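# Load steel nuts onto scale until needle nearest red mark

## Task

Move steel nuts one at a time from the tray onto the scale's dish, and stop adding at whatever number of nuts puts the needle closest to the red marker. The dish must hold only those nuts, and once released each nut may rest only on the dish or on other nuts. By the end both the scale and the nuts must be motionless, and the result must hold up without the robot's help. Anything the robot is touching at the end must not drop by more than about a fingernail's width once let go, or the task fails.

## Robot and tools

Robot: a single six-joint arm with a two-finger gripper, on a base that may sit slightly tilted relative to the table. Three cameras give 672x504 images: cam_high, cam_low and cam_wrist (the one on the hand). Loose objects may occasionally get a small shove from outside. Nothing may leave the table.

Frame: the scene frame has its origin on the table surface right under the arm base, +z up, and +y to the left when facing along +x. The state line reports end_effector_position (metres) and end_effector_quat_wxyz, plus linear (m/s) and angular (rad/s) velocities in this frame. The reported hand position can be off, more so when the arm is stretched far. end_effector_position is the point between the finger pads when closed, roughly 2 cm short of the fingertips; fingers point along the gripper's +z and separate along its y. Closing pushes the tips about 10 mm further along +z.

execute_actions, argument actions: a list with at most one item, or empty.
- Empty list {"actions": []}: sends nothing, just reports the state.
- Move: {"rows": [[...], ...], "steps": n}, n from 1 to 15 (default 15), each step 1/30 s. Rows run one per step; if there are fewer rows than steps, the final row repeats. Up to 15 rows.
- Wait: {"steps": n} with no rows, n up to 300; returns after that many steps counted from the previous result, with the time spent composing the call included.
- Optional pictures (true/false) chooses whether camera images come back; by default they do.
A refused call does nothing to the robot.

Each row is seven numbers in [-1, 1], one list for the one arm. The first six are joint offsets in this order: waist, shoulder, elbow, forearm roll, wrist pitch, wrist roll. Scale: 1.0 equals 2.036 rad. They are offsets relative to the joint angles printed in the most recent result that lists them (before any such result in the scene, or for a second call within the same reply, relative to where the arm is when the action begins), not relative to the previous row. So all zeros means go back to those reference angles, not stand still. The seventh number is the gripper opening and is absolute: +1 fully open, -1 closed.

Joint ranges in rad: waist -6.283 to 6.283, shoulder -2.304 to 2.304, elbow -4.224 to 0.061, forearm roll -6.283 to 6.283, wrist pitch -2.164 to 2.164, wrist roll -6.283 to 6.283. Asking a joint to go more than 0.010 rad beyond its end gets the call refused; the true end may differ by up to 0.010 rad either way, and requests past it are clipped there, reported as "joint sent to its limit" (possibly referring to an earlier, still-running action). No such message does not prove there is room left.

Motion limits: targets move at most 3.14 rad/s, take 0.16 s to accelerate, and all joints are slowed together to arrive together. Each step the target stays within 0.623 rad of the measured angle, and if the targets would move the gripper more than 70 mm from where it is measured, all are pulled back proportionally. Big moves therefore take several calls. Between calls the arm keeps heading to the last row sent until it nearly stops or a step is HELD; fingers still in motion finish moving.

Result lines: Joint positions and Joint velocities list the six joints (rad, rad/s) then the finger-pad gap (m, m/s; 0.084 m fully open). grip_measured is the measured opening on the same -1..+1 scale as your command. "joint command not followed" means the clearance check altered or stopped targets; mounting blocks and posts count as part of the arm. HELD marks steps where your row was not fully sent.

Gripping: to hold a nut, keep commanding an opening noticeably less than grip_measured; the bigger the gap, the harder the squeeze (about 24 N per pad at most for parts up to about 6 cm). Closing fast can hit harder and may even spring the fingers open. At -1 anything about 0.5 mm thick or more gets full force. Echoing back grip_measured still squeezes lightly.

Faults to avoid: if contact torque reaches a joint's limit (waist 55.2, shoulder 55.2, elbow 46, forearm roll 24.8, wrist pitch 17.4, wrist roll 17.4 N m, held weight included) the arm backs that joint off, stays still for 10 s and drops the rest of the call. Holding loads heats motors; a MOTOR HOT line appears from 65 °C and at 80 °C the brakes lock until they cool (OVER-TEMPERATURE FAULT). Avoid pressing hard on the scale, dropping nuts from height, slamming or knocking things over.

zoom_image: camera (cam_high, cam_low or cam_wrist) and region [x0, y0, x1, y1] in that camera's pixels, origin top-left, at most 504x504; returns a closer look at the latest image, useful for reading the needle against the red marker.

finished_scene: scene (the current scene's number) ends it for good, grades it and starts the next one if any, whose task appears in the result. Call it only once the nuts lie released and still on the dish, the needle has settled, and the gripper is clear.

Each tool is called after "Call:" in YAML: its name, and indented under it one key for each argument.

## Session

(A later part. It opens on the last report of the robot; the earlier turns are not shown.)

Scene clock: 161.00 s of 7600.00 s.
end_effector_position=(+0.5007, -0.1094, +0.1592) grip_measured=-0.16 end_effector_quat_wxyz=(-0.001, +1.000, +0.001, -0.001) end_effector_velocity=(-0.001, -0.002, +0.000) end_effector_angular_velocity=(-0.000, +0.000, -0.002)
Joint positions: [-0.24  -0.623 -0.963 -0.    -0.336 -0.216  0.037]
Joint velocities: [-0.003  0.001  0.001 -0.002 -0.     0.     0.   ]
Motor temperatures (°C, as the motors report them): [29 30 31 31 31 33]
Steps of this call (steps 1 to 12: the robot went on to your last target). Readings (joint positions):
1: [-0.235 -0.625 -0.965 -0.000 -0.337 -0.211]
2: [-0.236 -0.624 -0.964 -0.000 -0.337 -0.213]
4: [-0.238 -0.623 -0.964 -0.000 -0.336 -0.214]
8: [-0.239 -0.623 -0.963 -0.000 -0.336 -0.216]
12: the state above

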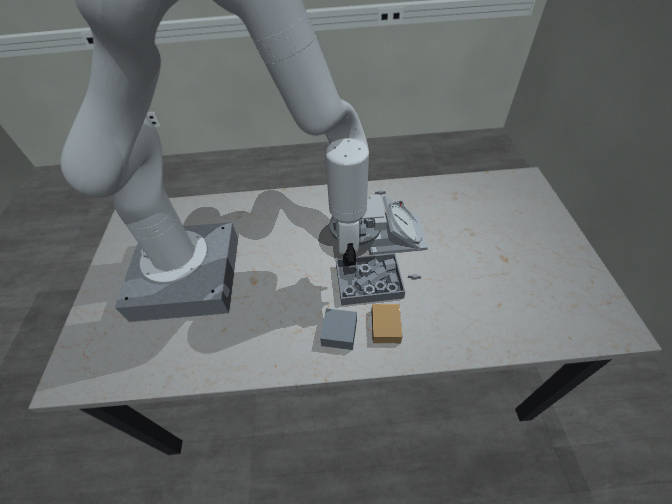

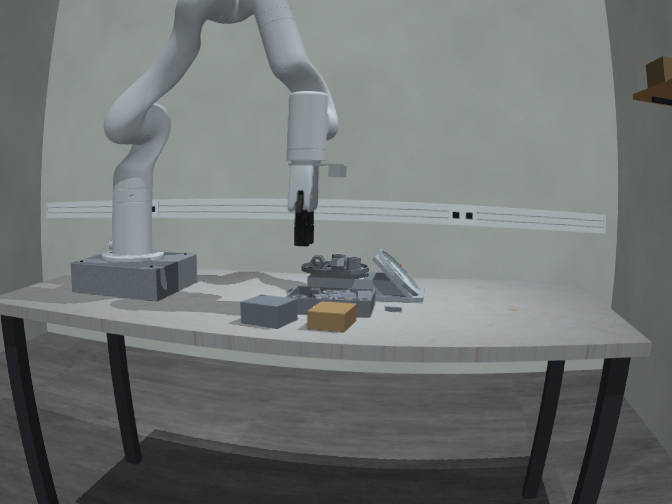

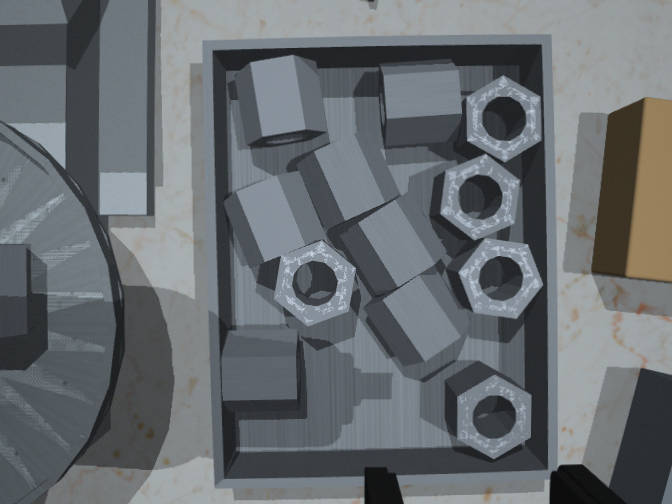

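Call:
execute_actions:
  actions:
    - {"rows":[[0.0603,-0.183,-0.2088,0,-0.0257,0.002,-0.15]]}
  pictures: false

Call:
execute_actions:
  actions:
    - {"steps":18}

Call:
execute_actions:
  actions:
    - {"rows":[[0,-0.004,-0.0016,0,0.0024,0,-0.15],[0,-0.008,-0.0033,0,0.0047,0,-0.15],[0,-0.012,-0.005,0,0.007,0,-0.15],[0,-0.016,-0.0065,0,0.0095,0,-0.15],[0,-0.02,-0.008,0,0.012,0,-0.15],[0,-0.023,-0.0094,0,0.0136,0,-0.15],[0,-0.026,-0.0106,0,0.0154,0,-0.15],[0,-0.0289,-0.0118,0,0.0171,0,-0.15]]}

Scene clock: 173.47 s of 7600.00 s.
end_effector_position=(+0.6227, -0.0598, +0.0724) grip_measured=-0.16 end_effector_quat_wxyz=(-0.002, +0.998, +0.058, -0.001) end_effector_velocity=(+0.056, +0.022, -0.031) end_effector_angular_velocity=(-0.002, -0.023, +0.042)
Joint positions: [-0.121 -0.983 -1.372 -0.    -0.386 -0.212  0.037]
Joint velocities: [ 0.043 -0.144 -0.195 -0.    -0.029  0.002  0.   ]
Motor temperatures (°C, as the motors report them): [29 30 31 31 31 33]
Steps of this call (steps 1 to 15: the robot went on to your last target; steps 16 to 359: nothing new was sent; steps 360 to 374: all 15 steps of this action). Readings (joint positions):
360: [-0.240 -0.623 -0.963 -0.000 -0.336 -0.216]
361: [-0.239 -0.628 -0.970 -0.001 -0.338 -0.216]
363: [-0.224 -0.673 -1.022 -0.001 -0.344 -0.215]
367: [-0.177 -0.815 -1.182 -0.000 -0.363 -0.214]
374: the state above

Scene clock: 174.07 s of 7600.00 s.
end_effector_position=(+0.6271, -0.0578, +0.0695) grip_measured=-0.16 end_effector_quat_wxyz=(-0.001, +0.998, +0.060, -0.001) end_effector_velocity=(-0.000, +0.000, -0.000) end_effector_angular_velocity=(+0.001, +0.001, +0.001)
Joint positions: [-0.117 -0.995 -1.388 -0.    -0.388 -0.212  0.037]
Joint velocities: [ 0.001 -0.001 -0.     0.001 -0.001 -0.001  0.   ]
Motor temperatures (°C, as the motors report them): [29 30 31 31 31 33]
Steps of this call (steps 1 to 18: the robot went on to your last target). Readings (joint positions):
1: [-0.120 -0.987 -1.377 -0.000 -0.387 -0.212]
2: [-0.119 -0.989 -1.381 -0.000 -0.388 -0.212]
4: [-0.118 -0.992 -1.385 -0.000 -0.388 -0.212]
8: [-0.118 -0.994 -1.387 -0.000 -0.388 -0.212]
18: the state above

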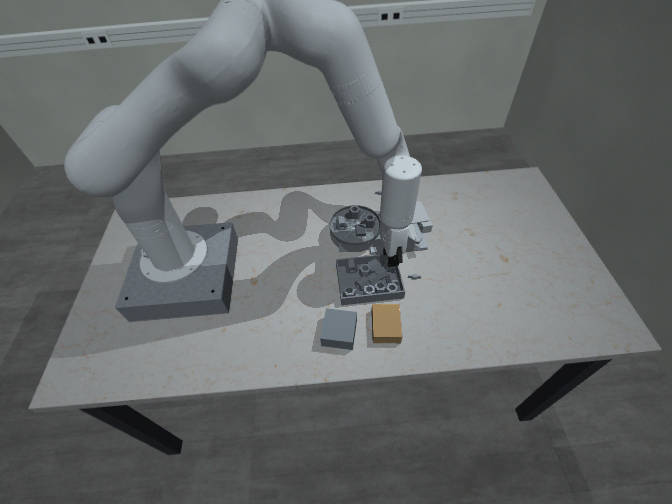

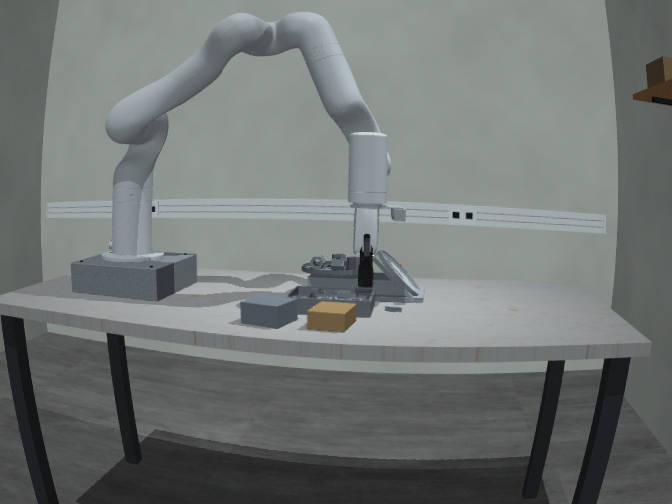

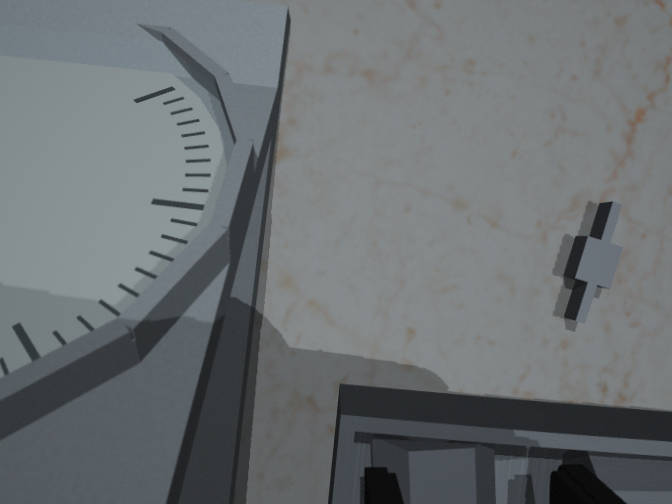

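Scene clock: 174.57 s of 7600.00 s.
end_effector_position=(+0.6293, -0.0580, +0.0440) grip_measured=-0.16 end_effector_quat_wxyz=(-0.001, +0.998, +0.060, +0.001) end_effector_velocity=(+0.000, -0.000, -0.001) end_effector_angular_velocity=(-0.001, -0.010, -0.001)
Joint positions: [-0.117 -1.048 -1.414 -0.    -0.359 -0.212  0.037]
Joint velocities: [ 0.     0.001  0.006 -0.001  0.014  0.002  0.   ]
Motor temperatures (°C, as the motors report them): [29 30 31 31 31 33]
Steps of this call (steps 1 to 15: all 15 steps of this action). Readings (joint positions):
1: [-0.117 -0.995 -1.388 -0.000 -0.388 -0.212]
2: [-0.117 -0.998 -1.389 -0.000 -0.387 -0.212]
4: [-0.117 -1.008 -1.394 -0.000 -0.380 -0.212]
8: [-0.117 -1.037 -1.404 -0.000 -0.365 -0.212]
15: the state above

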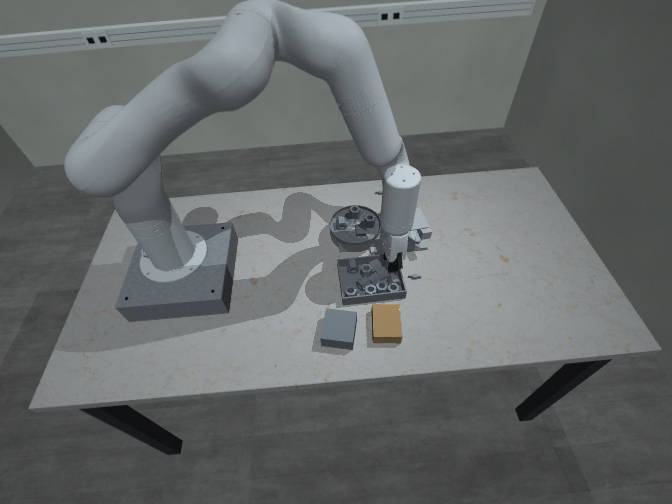

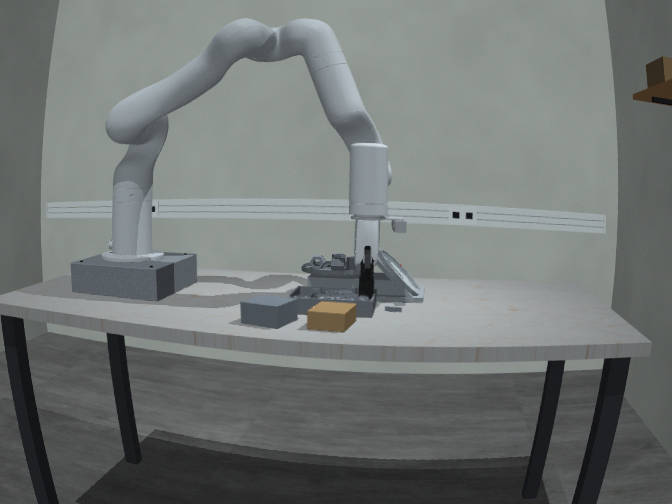

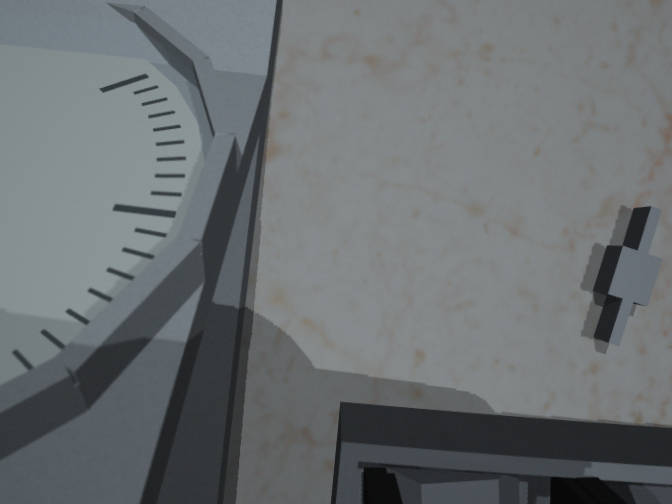

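Call:
execute_actions:
  actions:
    - {"rows":[[0,0,0.001,0,0.001,0,-0.2],[0,0,0.001,0,0.001,0,-0.24],[0,0,0.001,0,0.001,0,-0.28],[0,0,0.001,0,0.001,0,-0.32],[0,0,0.001,0,0.001,0,-0.36],[0,0,0.001,0,0.001,0,-0.42],[0,0,0.001,0,0.001,0,-0.5],[0,0,0.001,0,0.001,0,-0.6]]}

Call:
zoom_image:
  camera: "cam_high"
  region: [325,200,445,310]

Scene clock: 178.87 s of 7600.00 s.
end_effector_position=(+0.6282, -0.0579, +0.0430) grip_measured=-0.38 end_effector_quat_wxyz=(-0.001, +0.998, +0.060, +0.000) end_effector_velocity=(+0.003, +0.000, +0.001) end_effector_angular_velocity=(-0.001, -0.006, +0.001)
Joint positions: [-0.117 -1.048 -1.411 -0.    -0.356 -0.212  0.027]
Joint velocities: [ 0.    -0.    -0.003 -0.     0.003 -0.    -0.003]
Motor temperatures (°C, as the motors report them): [29 30 31 31 31 33]
Steps of this call (steps 1 to 15: the robot went on to your last target; steps 16 to 114: nothing new was sent; steps 115 to 129: all 15 steps of this action). Readings (joint positions):
115: [-0.117 -1.047 -1.412 -0.000 -0.356 -0.212]
116: [-0.117 -1.047 -1.411 -0.000 -0.354 -0.212]
118: [-0.117 -1.050 -1.409 -0.001 -0.350 -0.212]
122: [-0.117 -1.050 -1.410 -0.000 -0.353 -0.212]
129: the state above

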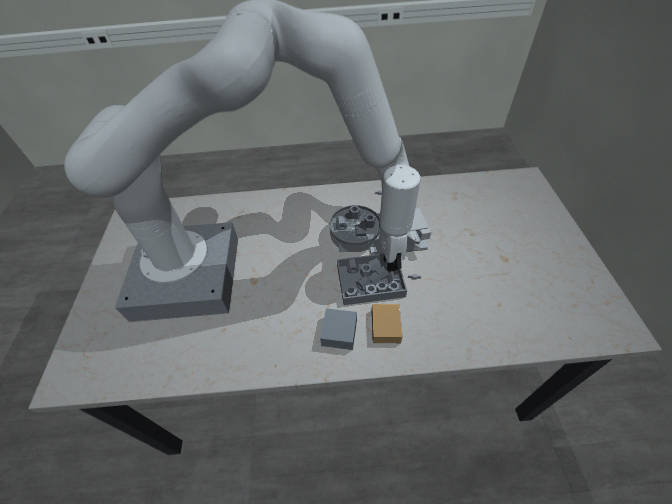

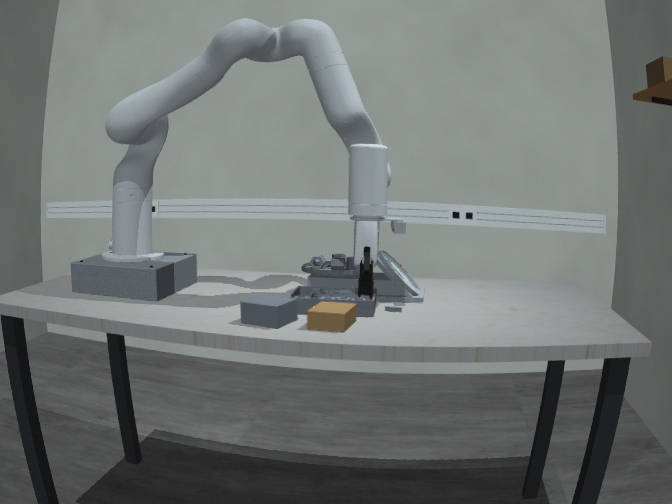

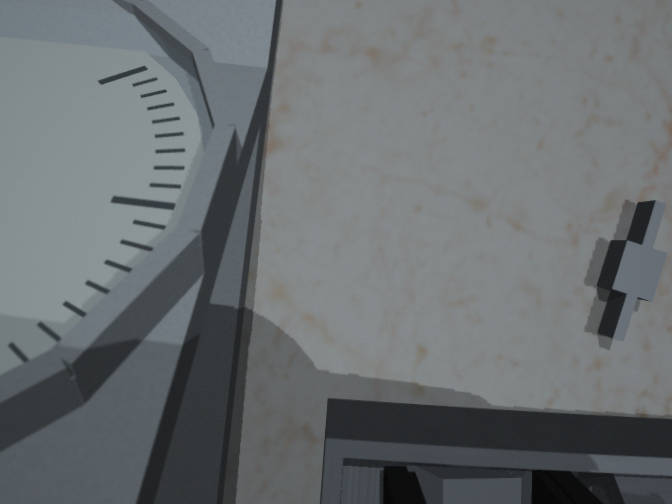

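Region (325, 200, 445, 310) of cam_high's 672x504 image, scaled by 4.200, with more detail than that image has; it fills the top 462 rows of this view, and the rest is white.

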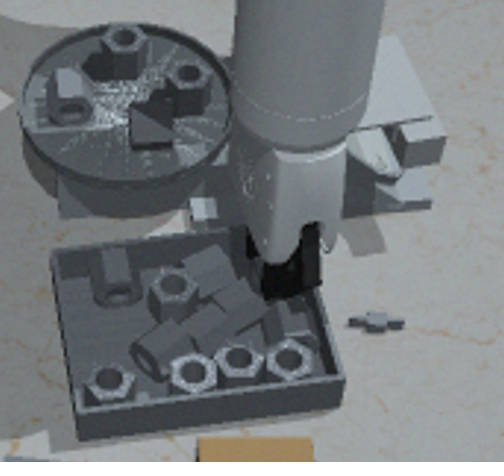

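Now centred with more room. Reopen, descend, regrip.

Call:
execute_actions:
  actions:
    - {"rows":[[0,0,0,0,0,0,-0.35],[0,0,0,0,0,0,-0.25],[0,0,0,0,0,0,-0.14],[0,0,0,0,0,0,-0.14],[0,0,0,0,0,0,-0.14],[0,-0.002,-0.0005,0,0.0015,0,-0.14],[0,-0.004,-0.001,0,0.003,0,-0.14],[0,-0.006,-0.0015,0,0.0045,0,-0.14],[0,-0.008,-0.0022,0,0.0058,0,-0.14],[0,-0.01,-0.003,0,0.007,0,-0.14]]}

Scene clock: 181.80 s of 7600.00 s.
end_effector_position=(+0.6273, -0.0578, +0.0325) grip_measured=-0.16 end_effector_quat_wxyz=(-0.001, +0.998, +0.060, +0.001) end_effector_velocity=(+0.000, +0.000, -0.005) end_effector_angular_velocity=(-0.000, -0.000, +0.001)
Joint positions: [-0.117 -1.068 -1.417 -0.    -0.342 -0.212  0.037]
Joint velocities: [ 0.    -0.01  -0.005 -0.001  0.005  0.     0.   ]
Motor temperatures (°C, as the motors report them): [29 30 31 31 31 33]
Steps of this call (steps 1 to 15: the robot went on to your last target; steps 16 to 73: nothing new was sent; steps 74 to 88: all 15 steps of this action). Readings (joint positions):
74: [-0.117 -1.048 -1.412 -0.000 -0.357 -0.212]
75: [-0.117 -1.048 -1.412 -0.000 -0.357 -0.212]
77: [-0.117 -1.049 -1.412 -0.000 -0.356 -0.212]
81: [-0.117 -1.052 -1.413 -0.000 -0.353 -0.212]
88: the state above

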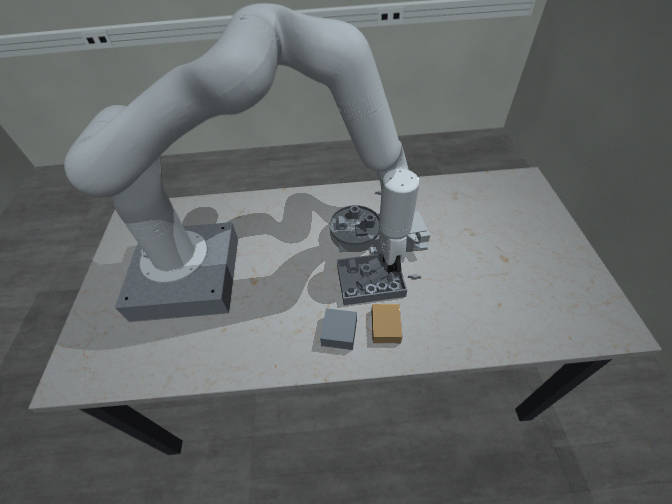

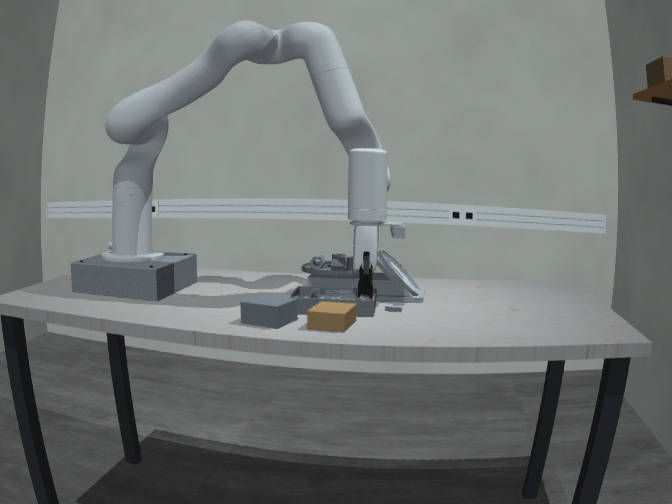

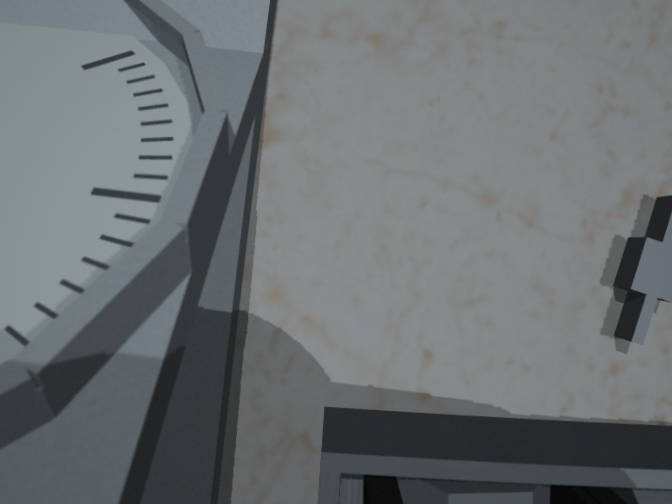

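Call:
execute_actions:
  actions:
    - {"rows":[[0,-0.0015,-0.0005,0,0.001,0,-0.16],[0,-0.0015,-0.0005,0,0.001,0,-0.16],[0,-0.0015,-0.0005,0,0.001,0,-0.2],[0,-0.0015,-0.0005,0,0.001,0,-0.25],[0,-0.0015,-0.0005,0,0.001,0,-0.32],[0,-0.0015,-0.0005,0,0.001,0,-0.4],[0,-0.0015,-0.0005,0,0.001,0,-0.5],[0,-0.0015,-0.0005,0,0.001,0,-0.6],[0,-0.0015,-0.0005,0,0.001,0,-0.65]]}
  pictures: false

Call:
execute_actions:
  actions:
    - {"rows":[[0,0.004,0.0015,0,-0.0025,0,-0.65],[0,0.01,0.004,0,-0.006,0,-0.65],[0,0.02,0.007,0,-0.013,0,-0.65],[0,0.03,0.011,0,-0.019,0,-0.65],[0,0.042,0.015,0,-0.027,0,-0.65],[0,0.054,0.019,0,-0.035,0,-0.65],[0,0.066,0.022,0,-0.044,0,-0.65],[0,0.078,0.025,0,-0.053,0,-0.65],[0,0.09,0.028,0,-0.062,0,-0.65],[0,0.102,0.031,0,-0.071,0,-0.65],[0,0.114,0.033,0,-0.081,0,-0.65],[0,0.126,0.035,0,-0.091,0,-0.65]]}
  pictures: false

Call:
execute_actions:
  actions:
    - {"steps":12}

Scene clock: 191.23 s of 7600.00 s.
end_effector_position=(+0.6268, -0.0577, +0.0309) grip_measured=-0.25 end_effector_quat_wxyz=(-0.001, +0.998, +0.060, +0.000) end_effector_velocity=(+0.000, -0.000, -0.000) end_effector_angular_velocity=(+0.000, -0.001, -0.000)
Joint positions: [-0.117 -1.071 -1.418 -0.    -0.341 -0.212  0.033]
Joint velocities: [-0.    -0.001 -0.     0.     0.001 -0.     0.   ]
Motor temperatures (°C, as the motors report them): [29 30 31 31 31 33]
Steps of this call (steps 1 to 15: the robot went on to your last target; steps 16 to 268: nothing new was sent; steps 269 to 283: all 15 steps of this action). Readings (joint positions):
269: [-0.117 -1.069 -1.418 -0.000 -0.342 -0.212]
270: [-0.117 -1.070 -1.418 -0.000 -0.342 -0.212]
272: [-0.117 -1.071 -1.418 -0.000 -0.342 -0.212]
276: [-0.117 -1.071 -1.418 -0.000 -0.342 -0.212]
283: the state above

Scene clock: 191.73 s of 7600.00 s.
end_effector_position=(+0.6311, -0.0585, +0.1606) grip_measured=-0.25 end_effector_quat_wxyz=(-0.001, +0.998, +0.060, +0.003) end_effector_velocity=(+0.005, -0.001, +0.173) end_effector_angular_velocity=(-0.003, -0.029, +0.000)
Joint positions: [-0.117 -0.833 -1.353 -0.    -0.509 -0.212  0.033]
Joint velocities: [-0.     0.298  0.043  0.    -0.225 -0.001 -0.   ]
Motor temperatures (°C, as the motors report them): [29 30 31 31 31 33]
Steps of this call (steps 1 to 15: all 15 steps of this action). Readings (joint positions):
1: [-0.117 -1.071 -1.418 -0.000 -0.342 -0.212]
2: [-0.117 -1.069 -1.417 -0.000 -0.343 -0.212]
4: [-0.117 -1.054 -1.410 -0.000 -0.352 -0.212]
8: [-0.117 -0.983 -1.387 -0.000 -0.398 -0.212]
15: the state above

Scene clock: 192.13 s of 7600.00 s.
end_effector_position=(+0.6282, -0.0582, +0.1698) grip_measured=-0.25 end_effector_quat_wxyz=(-0.001, +0.998, +0.060, -0.000) end_effector_velocity=(+0.001, -0.000, +0.003) end_effector_angular_velocity=(-0.001, -0.003, -0.000)
Joint positions: [-0.117 -0.815 -1.347 -0.    -0.527 -0.212  0.033]
Joint velocities: [-0.     0.004 -0.001 -0.001 -0.002  0.001  0.   ]
Motor temperatures (°C, as the motors report them): [29 30 31 31 31 33]
Steps of this call (steps 1 to 12: the robot went on to your last target). Readings (joint positions):
1: [-0.117 -0.826 -1.352 -0.000 -0.515 -0.212]
2: [-0.117 -0.822 -1.350 -0.000 -0.519 -0.212]
4: [-0.117 -0.819 -1.347 -0.000 -0.524 -0.212]
8: [-0.117 -0.816 -1.347 -0.000 -0.526 -0.212]
12: the state above

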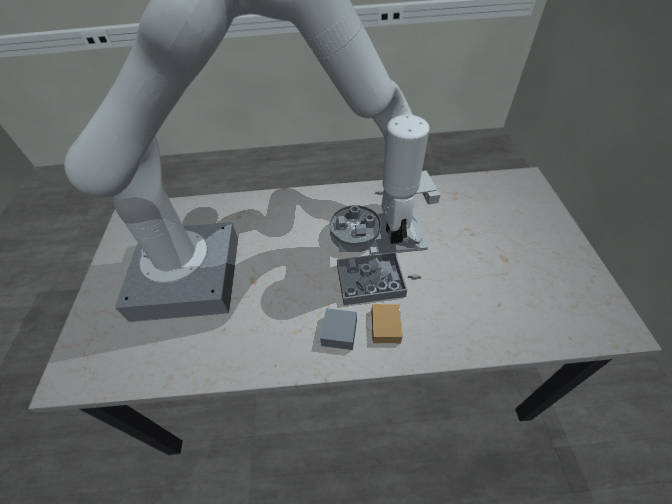

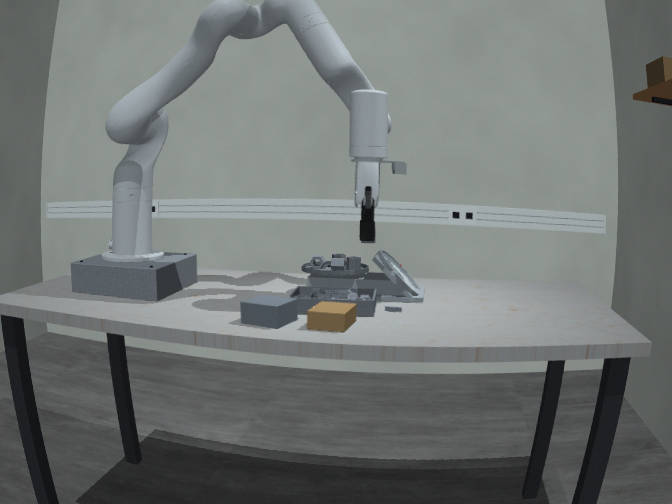

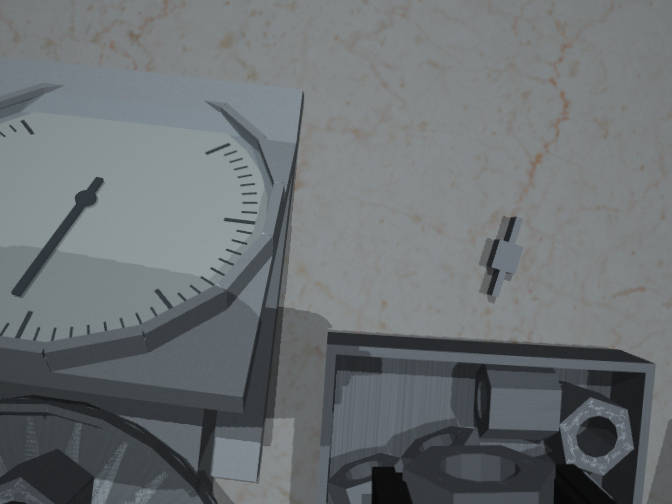

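Call:
execute_actions:
  actions:
    - {"rows":[[0.03,0.01,0.02,0,0.01,0.045,-0.65],[0.06,0.02,0.042,0,0.021,0.09,-0.65],[0.1102,0.0383,0.0777,0,0.039,0.1685,-0.65]]}
  pictures: false

Call:
execute_actions:
  actions:
    - {"steps":12}
  pictures: false

Call:
execute_actions:
  actions:
    - {"rows":[[0,-0.006,-0.001,0,0.005,0,-0.65],[0,-0.012,-0.002,0,0.01,0,-0.65],[0,-0.018,-0.003,0,0.015,0,-0.65],[0,-0.024,-0.004,0,0.02,0,-0.65],[0,-0.03,-0.0047,0,0.0255,0,-0.65],[0,-0.035,-0.0053,0,0.0297,0,-0.65],[0,-0.0395,-0.006,0,0.0335,0,-0.65]]}

Call:
zoom_image:
  camera: "cam_low"
  region: [290,220,410,290]

Scene clock: 196.87 s of 7600.00 s.
end_effector_position=(+0.5808, +0.0740, +0.1651) grip_measured=-0.25 end_effector_quat_wxyz=(-0.002, +1.000, +0.002, -0.001) end_effector_velocity=(-0.012, +0.024, -0.001) end_effector_angular_velocity=(+0.000, -0.007, -0.049)
Joint positions: [ 0.102 -0.739 -1.192 -0.    -0.449  0.123  0.033]
Joint velocities: [ 0.043  0.019  0.036 -0.002  0.025  0.094  0.   ]
Motor temperatures (°C, as the motors report them): [29 30 31 31 31 33]
Steps of this call (steps 1 to 30: the robot went on to your last target; steps 31 to 127: nothing new was sent; steps 128 to 142: all 15 steps of this action). Readings (joint positions):
128: [-0.117 -0.814 -1.347 -0.000 -0.526 -0.211]
129: [-0.114 -0.813 -1.344 -0.000 -0.525 -0.204]
131: [-0.081 -0.802 -1.321 -0.000 -0.513 -0.153]
135: [0.019 -0.768 -1.251 -0.000 -0.479 -0.005]
142: the state above

Scene clock: 197.27 s of 7600.00 s.
end_effector_position=(+0.5795, +0.0766, +0.1651) grip_measured=-0.25 end_effector_quat_wxyz=(-0.002, +1.000, +0.001, -0.001) end_effector_velocity=(-0.001, +0.001, -0.000) end_effector_angular_velocity=(-0.001, +0.003, +0.002)
Joint positions: [ 0.107 -0.737 -1.189 -0.    -0.447  0.131  0.033]
Joint velocities: [ 0.002 -0.     0.001 -0.001 -0.002  0.001 -0.   ]
Motor temperatures (°C, as the motors report them): [29 30 31 31 31 33]
Steps of this call (steps 1 to 12: the robot went on to your last target). Readings (joint positions):
1: [0.103 -0.738 -1.191 -0.000 -0.448 0.126]
2: [0.104 -0.738 -1.190 -0.000 -0.448 0.128]
4: [0.105 -0.737 -1.189 -0.000 -0.447 0.129]
8: [0.106 -0.737 -1.189 -0.000 -0.447 0.131]
12: the state above

Scene clock: 197.77 s of 7600.00 s.
end_effector_position=(+0.5794, +0.0768, +0.1227) grip_measured=-0.25 end_effector_quat_wxyz=(-0.002, +1.000, +0.001, -0.000) end_effector_velocity=(+0.001, -0.000, -0.005) end_effector_angular_velocity=(+0.001, -0.004, -0.001)
Joint positions: [ 0.107 -0.816 -1.201 -0.    -0.38   0.131  0.033]
Joint velocities: [-0.    -0.009 -0.003  0.     0.011 -0.     0.   ]
Motor temperatures (°C, as the motors report them): [29 30 31 31 31 33]
Steps of this call (steps 1 to 15: all 15 steps of this action). Readings (joint positions):
1: [0.107 -0.737 -1.189 -0.000 -0.447 0.131]
2: [0.107 -0.740 -1.190 -0.000 -0.444 0.131]
4: [0.107 -0.756 -1.193 -0.000 -0.431 0.131]
8: [0.107 -0.799 -1.198 -0.000 -0.395 0.131]
15: the state above

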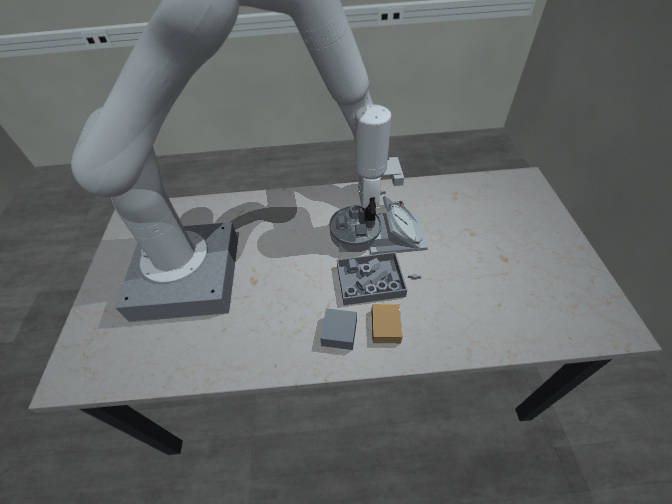

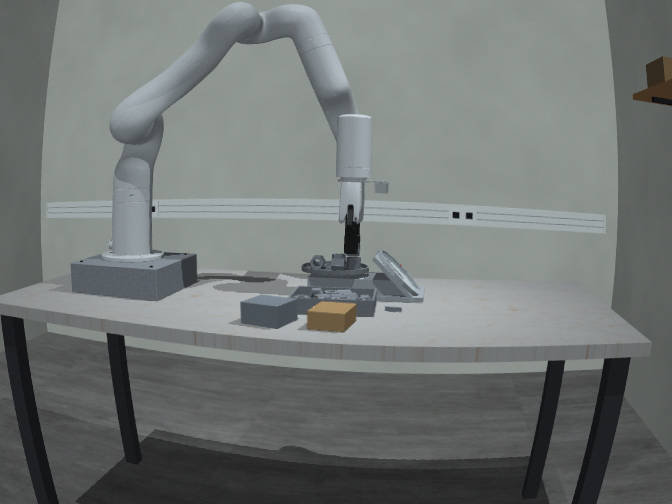

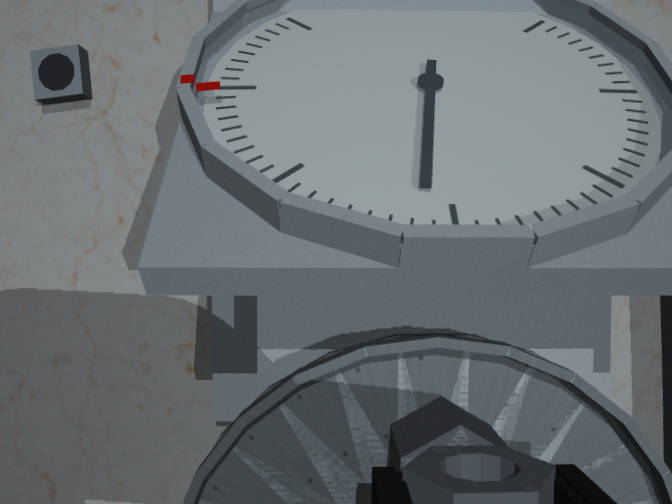

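Region (290, 220, 410, 290) of cam_low's 672x504 image, scaled by 4.200, with more detail than that image has; it fills the top 294 rows of this view, and the rest is white.

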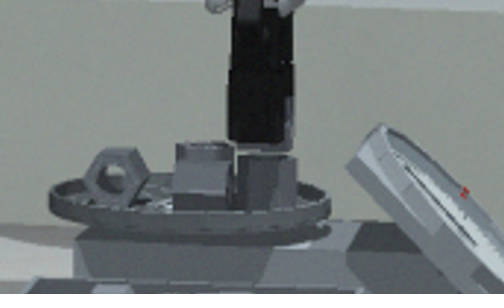

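Call:
execute_actions:
  actions:
    - {"rows":[[0,-0.002,-0.0003,0,0.0017,0,-0.65],[0,-0.0035,-0.0005,0,0.003,0,-0.65]],"steps":12}

Scene clock: 199.90 s of 7600.00 s.
end_effector_position=(+0.5792, +0.0768, +0.1189) grip_measured=-0.25 end_effector_quat_wxyz=(-0.002, +1.000, +0.001, -0.000) end_effector_velocity=(+0.000, -0.000, -0.000) end_effector_angular_velocity=(-0.000, -0.000, +0.000)
Joint positions: [ 0.107 -0.823 -1.202 -0.    -0.374  0.131  0.033]
Joint velocities: [ 0.    -0.001 -0.    -0.001  0.     0.     0.   ]
Motor temperatures (°C, as the motors report them): [29 30 31 31 31 33]
Steps of this call (steps 1 to 15: the robot went on to your last target; steps 16 to 52: nothing new was sent; steps 53 to 64: all 12 steps of this action). Readings (joint positions):
53: [0.107 -0.818 -1.201 -0.000 -0.379 0.131]
54: [0.107 -0.818 -1.201 -0.000 -0.378 0.131]
56: [0.107 -0.821 -1.202 -0.000 -0.375 0.131]
60: [0.107 -0.823 -1.202 -0.000 -0.374 0.131]
64: the state above

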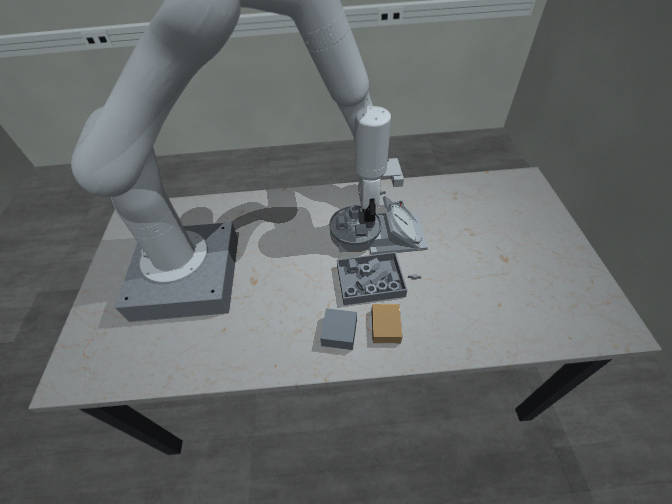

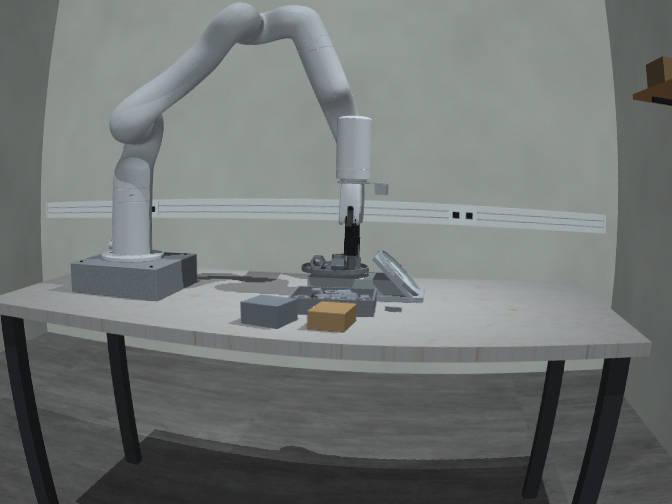

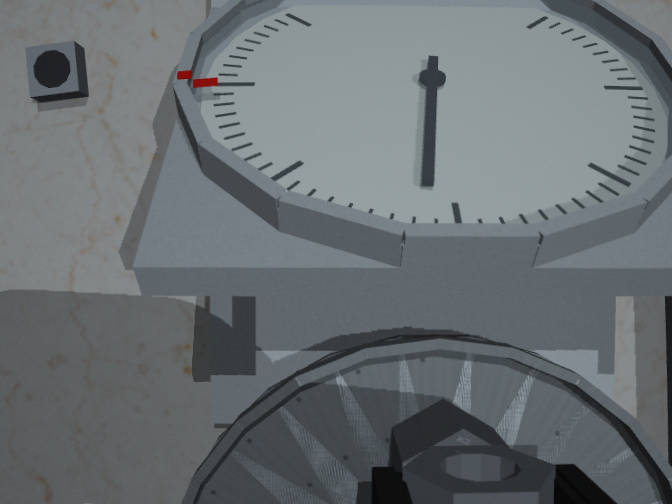

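Call:
execute_actions:
  actions:
    - {"rows":[[0,-0.0018,-0.0003,0,0.0015,0,-0.65]],"steps":12}

Scene clock: 201.47 s of 7600.00 s.
end_effector_position=(+0.5793, +0.0768, +0.1171) grip_measured=-0.25 end_effector_quat_wxyz=(-0.002, +1.000, +0.001, -0.000) end_effector_velocity=(-0.000, -0.001, -0.000) end_effector_angular_velocity=(-0.000, +0.000, +0.001)
Joint positions: [ 0.107 -0.827 -1.203 -0.    -0.371  0.131  0.033]
Joint velocities: [-0.001 -0.001  0.    -0.001  0.001 -0.001 -0.   ]
Motor temperatures (°C, as the motors report them): [29 30 31 31 31 33]
Steps of this call (steps 1 to 15: the robot went on to your last target; steps 16 to 35: nothing new was sent; steps 36 to 47: all 12 steps of this action). Readings (joint positions):
36: [0.107 -0.823 -1.202 -0.000 -0.373 0.131]
37: [0.107 -0.824 -1.202 -0.000 -0.373 0.131]
39: [0.107 -0.826 -1.203 -0.000 -0.371 0.131]
43: [0.107 -0.827 -1.203 -0.000 -0.371 0.131]
47: the state above

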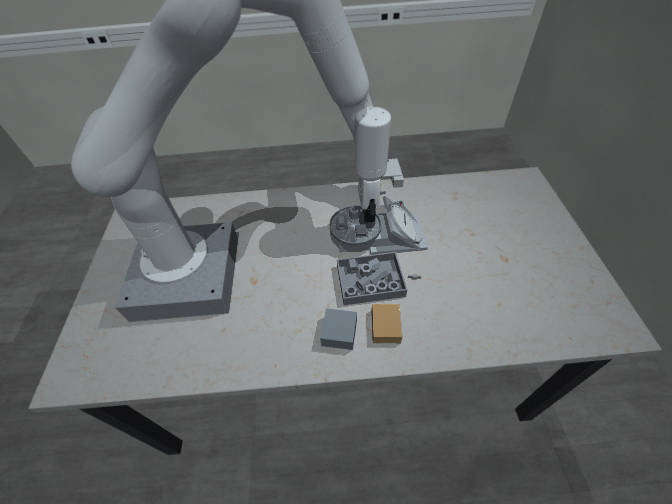

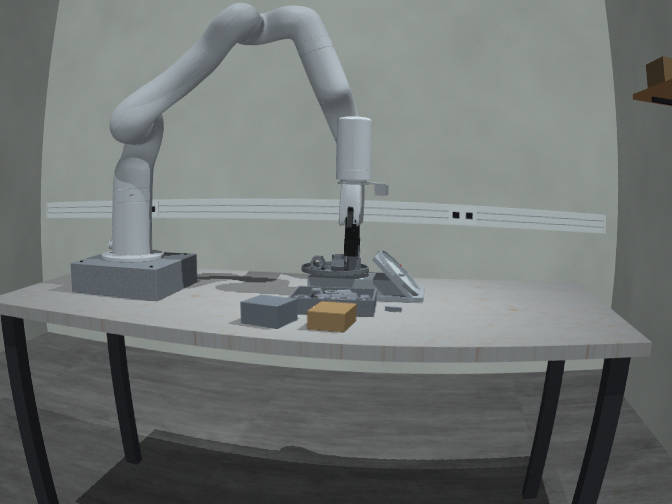

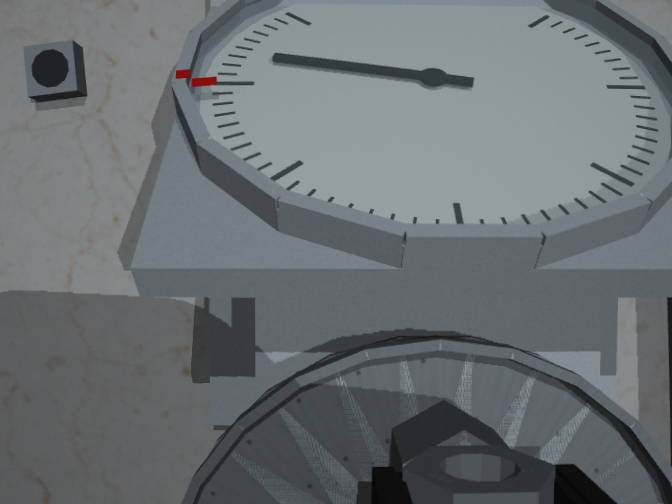

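Call:
execute_actions:
  actions:
    - {"rows":[[0,0.001,0,0,-0.001,0,-0.55],[0,0.001,0,0,-0.001,0,-0.45],[0,0.001,0,0,-0.001,0,-0.35],[0,0.001,0,0,-0.001,0,-0.28],[0,0.001,0,0,-0.001,0,-0.23],[0,0.001,0,0,-0.001,0,-0.19],[0,0.001,0,0,-0.001,0,-0.15],[0,0.001,0,0,-0.001,0,-0.08],[0,0.001,0,0,-0.001,0,-0.08],[0,0.001,0,0,-0.001,0,-0.08],[0,0.001,0,0,-0.001,0,-0.08],[0,0.01,0.002,0,-0.008,0,-0.08],[0,0.025,0.004,0,-0.021,0,-0.08],[0,0.045,0.008,0,-0.038,0,-0.08]]}
  pictures: false

Call:
execute_actions:
  actions:
    - {"steps":14}

Call:
execute_actions:
  actions:
    - {"rows":[[-0.171,0.056,0.11,0,0.055,-0.171,-0.12]]}
  pictures: false

Call:
execute_actions:
  actions:
    - {"steps":14}

Scene clock: 206.20 s of 7600.00 s.
end_effector_position=(+0.5778, +0.0765, +0.1352) grip_measured=-0.09 end_effector_quat_wxyz=(-0.002, +1.000, +0.001, -0.003) end_effector_velocity=(+0.007, -0.001, +0.331) end_effector_angular_velocity=(+0.001, -0.013, +0.001)
Joint positions: [ 0.107 -0.791 -1.195 -0.    -0.403  0.131  0.04 ]
Joint velocities: [-0.     0.623  0.104 -0.001 -0.506 -0.001  0.   ]
Motor temperatures (°C, as the motors report them): [29 30 31 31 31 33]
Steps of this call (steps 1 to 15: the robot went on to your last target; steps 16 to 127: nothing new was sent; steps 128 to 142: all 15 steps of this action). Readings (joint positions):
128: [0.107 -0.827 -1.203 -0.000 -0.371 0.131]
129: [0.107 -0.826 -1.202 -0.000 -0.371 0.131]
131: [0.107 -0.825 -1.202 -0.000 -0.372 0.131]
135: [0.107 -0.825 -1.202 -0.000 -0.373 0.131]
142: the state above

Scene clock: 206.67 s of 7600.00 s.
end_effector_position=(+0.5784, +0.0765, +0.1652) grip_measured=-0.09 end_effector_quat_wxyz=(-0.002, +1.000, +0.001, -0.001) end_effector_velocity=(+0.001, +0.000, +0.002) end_effector_angular_velocity=(+0.000, -0.003, +0.002)
Joint positions: [ 0.107 -0.736 -1.186 -0.    -0.448  0.131  0.04 ]
Joint velocities: [ 0.     0.004 -0.    -0.    -0.001 -0.001 -0.   ]
Motor temperatures (°C, as the motors report them): [29 30 31 31 31 33]
Steps of this call (steps 1 to 14: the robot went on to your last target). Readings (joint positions):
1: [0.107 -0.771 -1.192 -0.000 -0.418 0.131]
2: [0.107 -0.755 -1.192 -0.000 -0.429 0.131]
4: [0.107 -0.742 -1.190 -0.000 -0.440 0.131]
8: [0.107 -0.737 -1.186 -0.000 -0.447 0.131]
14: the state above

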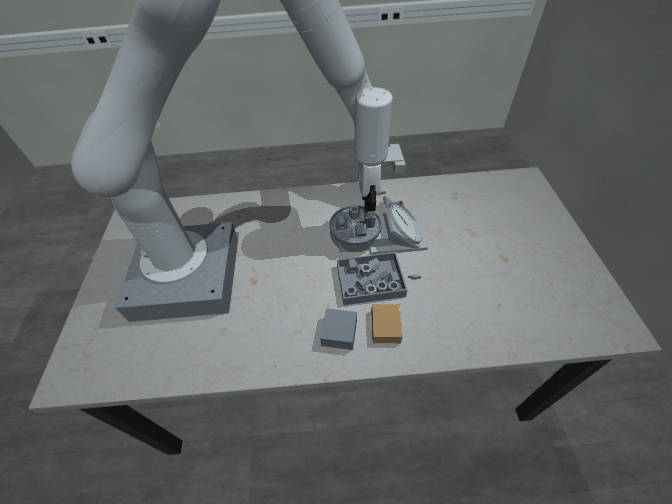

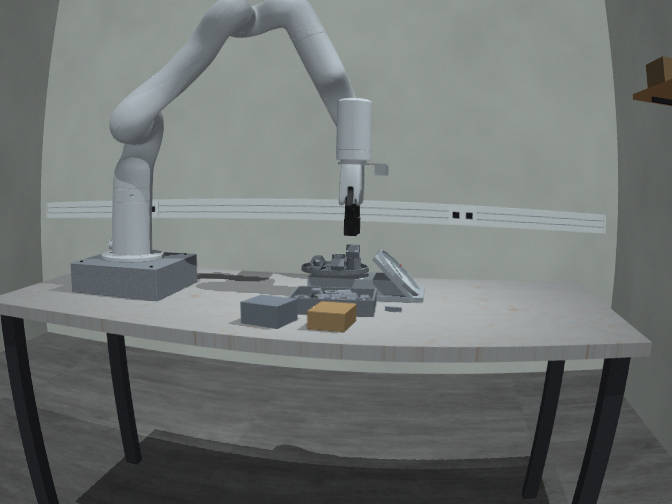

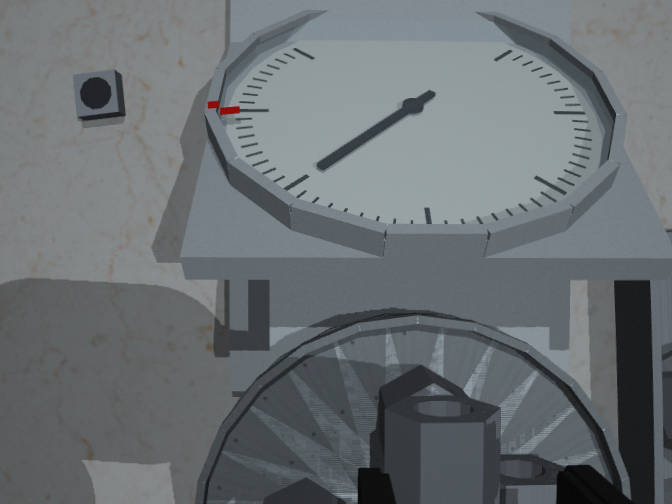

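Scene clock: 207.17 s of 7600.00 s.
end_effector_position=(+0.5058, -0.1022, +0.1598) grip_measured=-0.13 end_effector_quat_wxyz=(-0.001, +1.000, -0.000, -0.001) end_effector_velocity=(-0.071, -0.103, -0.004) end_effector_angular_velocity=(-0.002, -0.006, +0.023)
Joint positions: [-0.224 -0.627 -0.974 -0.    -0.342 -0.198  0.038]
Joint velocities: [-0.224  0.077  0.152  0.001  0.081 -0.248  0.   ]
Motor temperatures (°C, as the motors report them): [29 30 31 31 31 33]
Steps of this call (steps 1 to 15: all 15 steps of this action). Readings (joint positions):
1: [0.106 -0.735 -1.186 -0.000 -0.448 0.130]
2: [0.101 -0.733 -1.182 -0.000 -0.445 0.123]
4: [0.056 -0.718 -1.153 -0.000 -0.430 0.077]
8: [-0.058 -0.682 -1.081 -0.000 -0.395 -0.034]
15: the state above

Scene clock: 207.63 s of 7600.00 s.
end_effector_position=(+0.5007, -0.1099, +0.1596) grip_measured=-0.13 end_effector_quat_wxyz=(-0.001, +1.000, +0.001, -0.000) end_effector_velocity=(-0.001, -0.001, +0.000) end_effector_angular_velocity=(+0.000, -0.000, -0.002)
Joint positions: [-0.241 -0.622 -0.963 -0.    -0.336 -0.217  0.038]
Joint velocities: [-0.003  0.001  0.001  0.001  0.    -0.002  0.   ]
Motor temperatures (°C, as the motors report them): [29 30 31 31 31 33]
Steps of this call (steps 1 to 14: the robot went on to your last target). Readings (joint positions):
1: [-0.230 -0.625 -0.970 -0.000 -0.340 -0.205]
2: [-0.234 -0.624 -0.967 -0.000 -0.339 -0.209]
4: [-0.237 -0.623 -0.965 -0.000 -0.337 -0.214]
8: [-0.240 -0.622 -0.963 -0.000 -0.336 -0.216]
14: the state above

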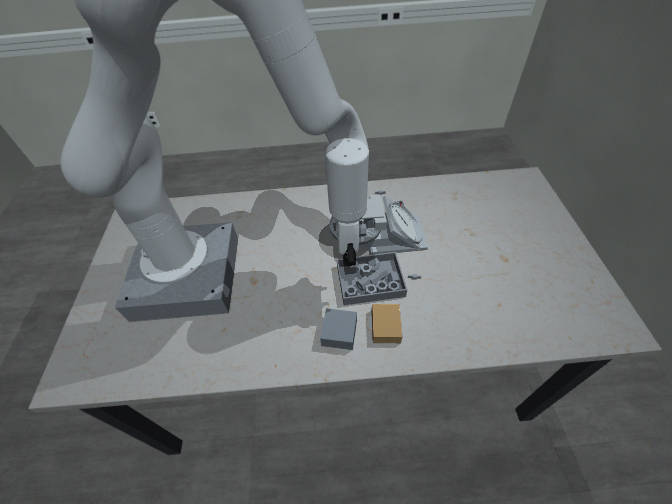

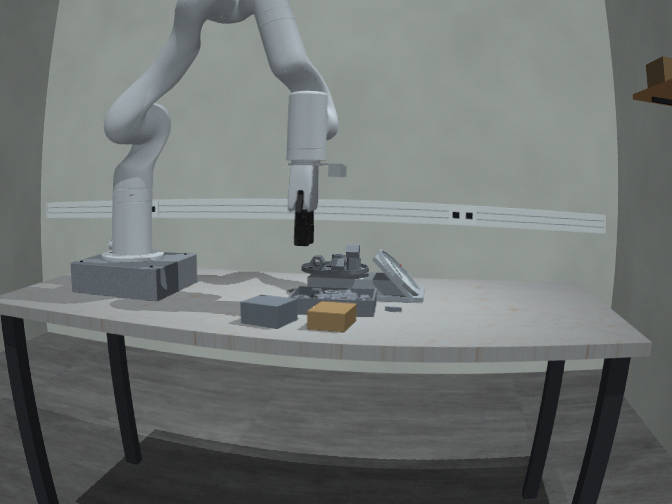

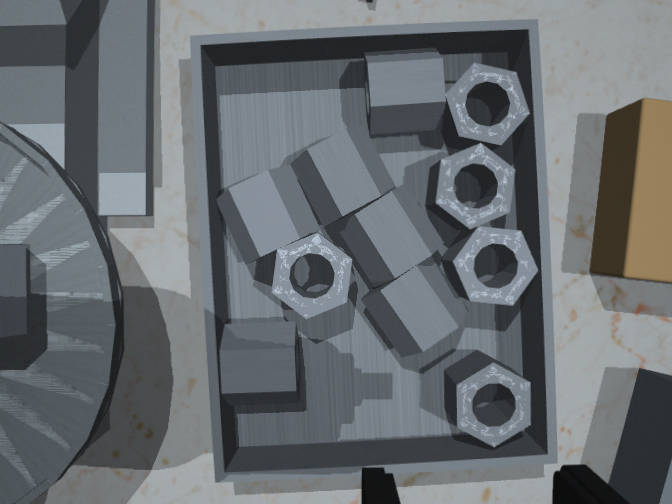

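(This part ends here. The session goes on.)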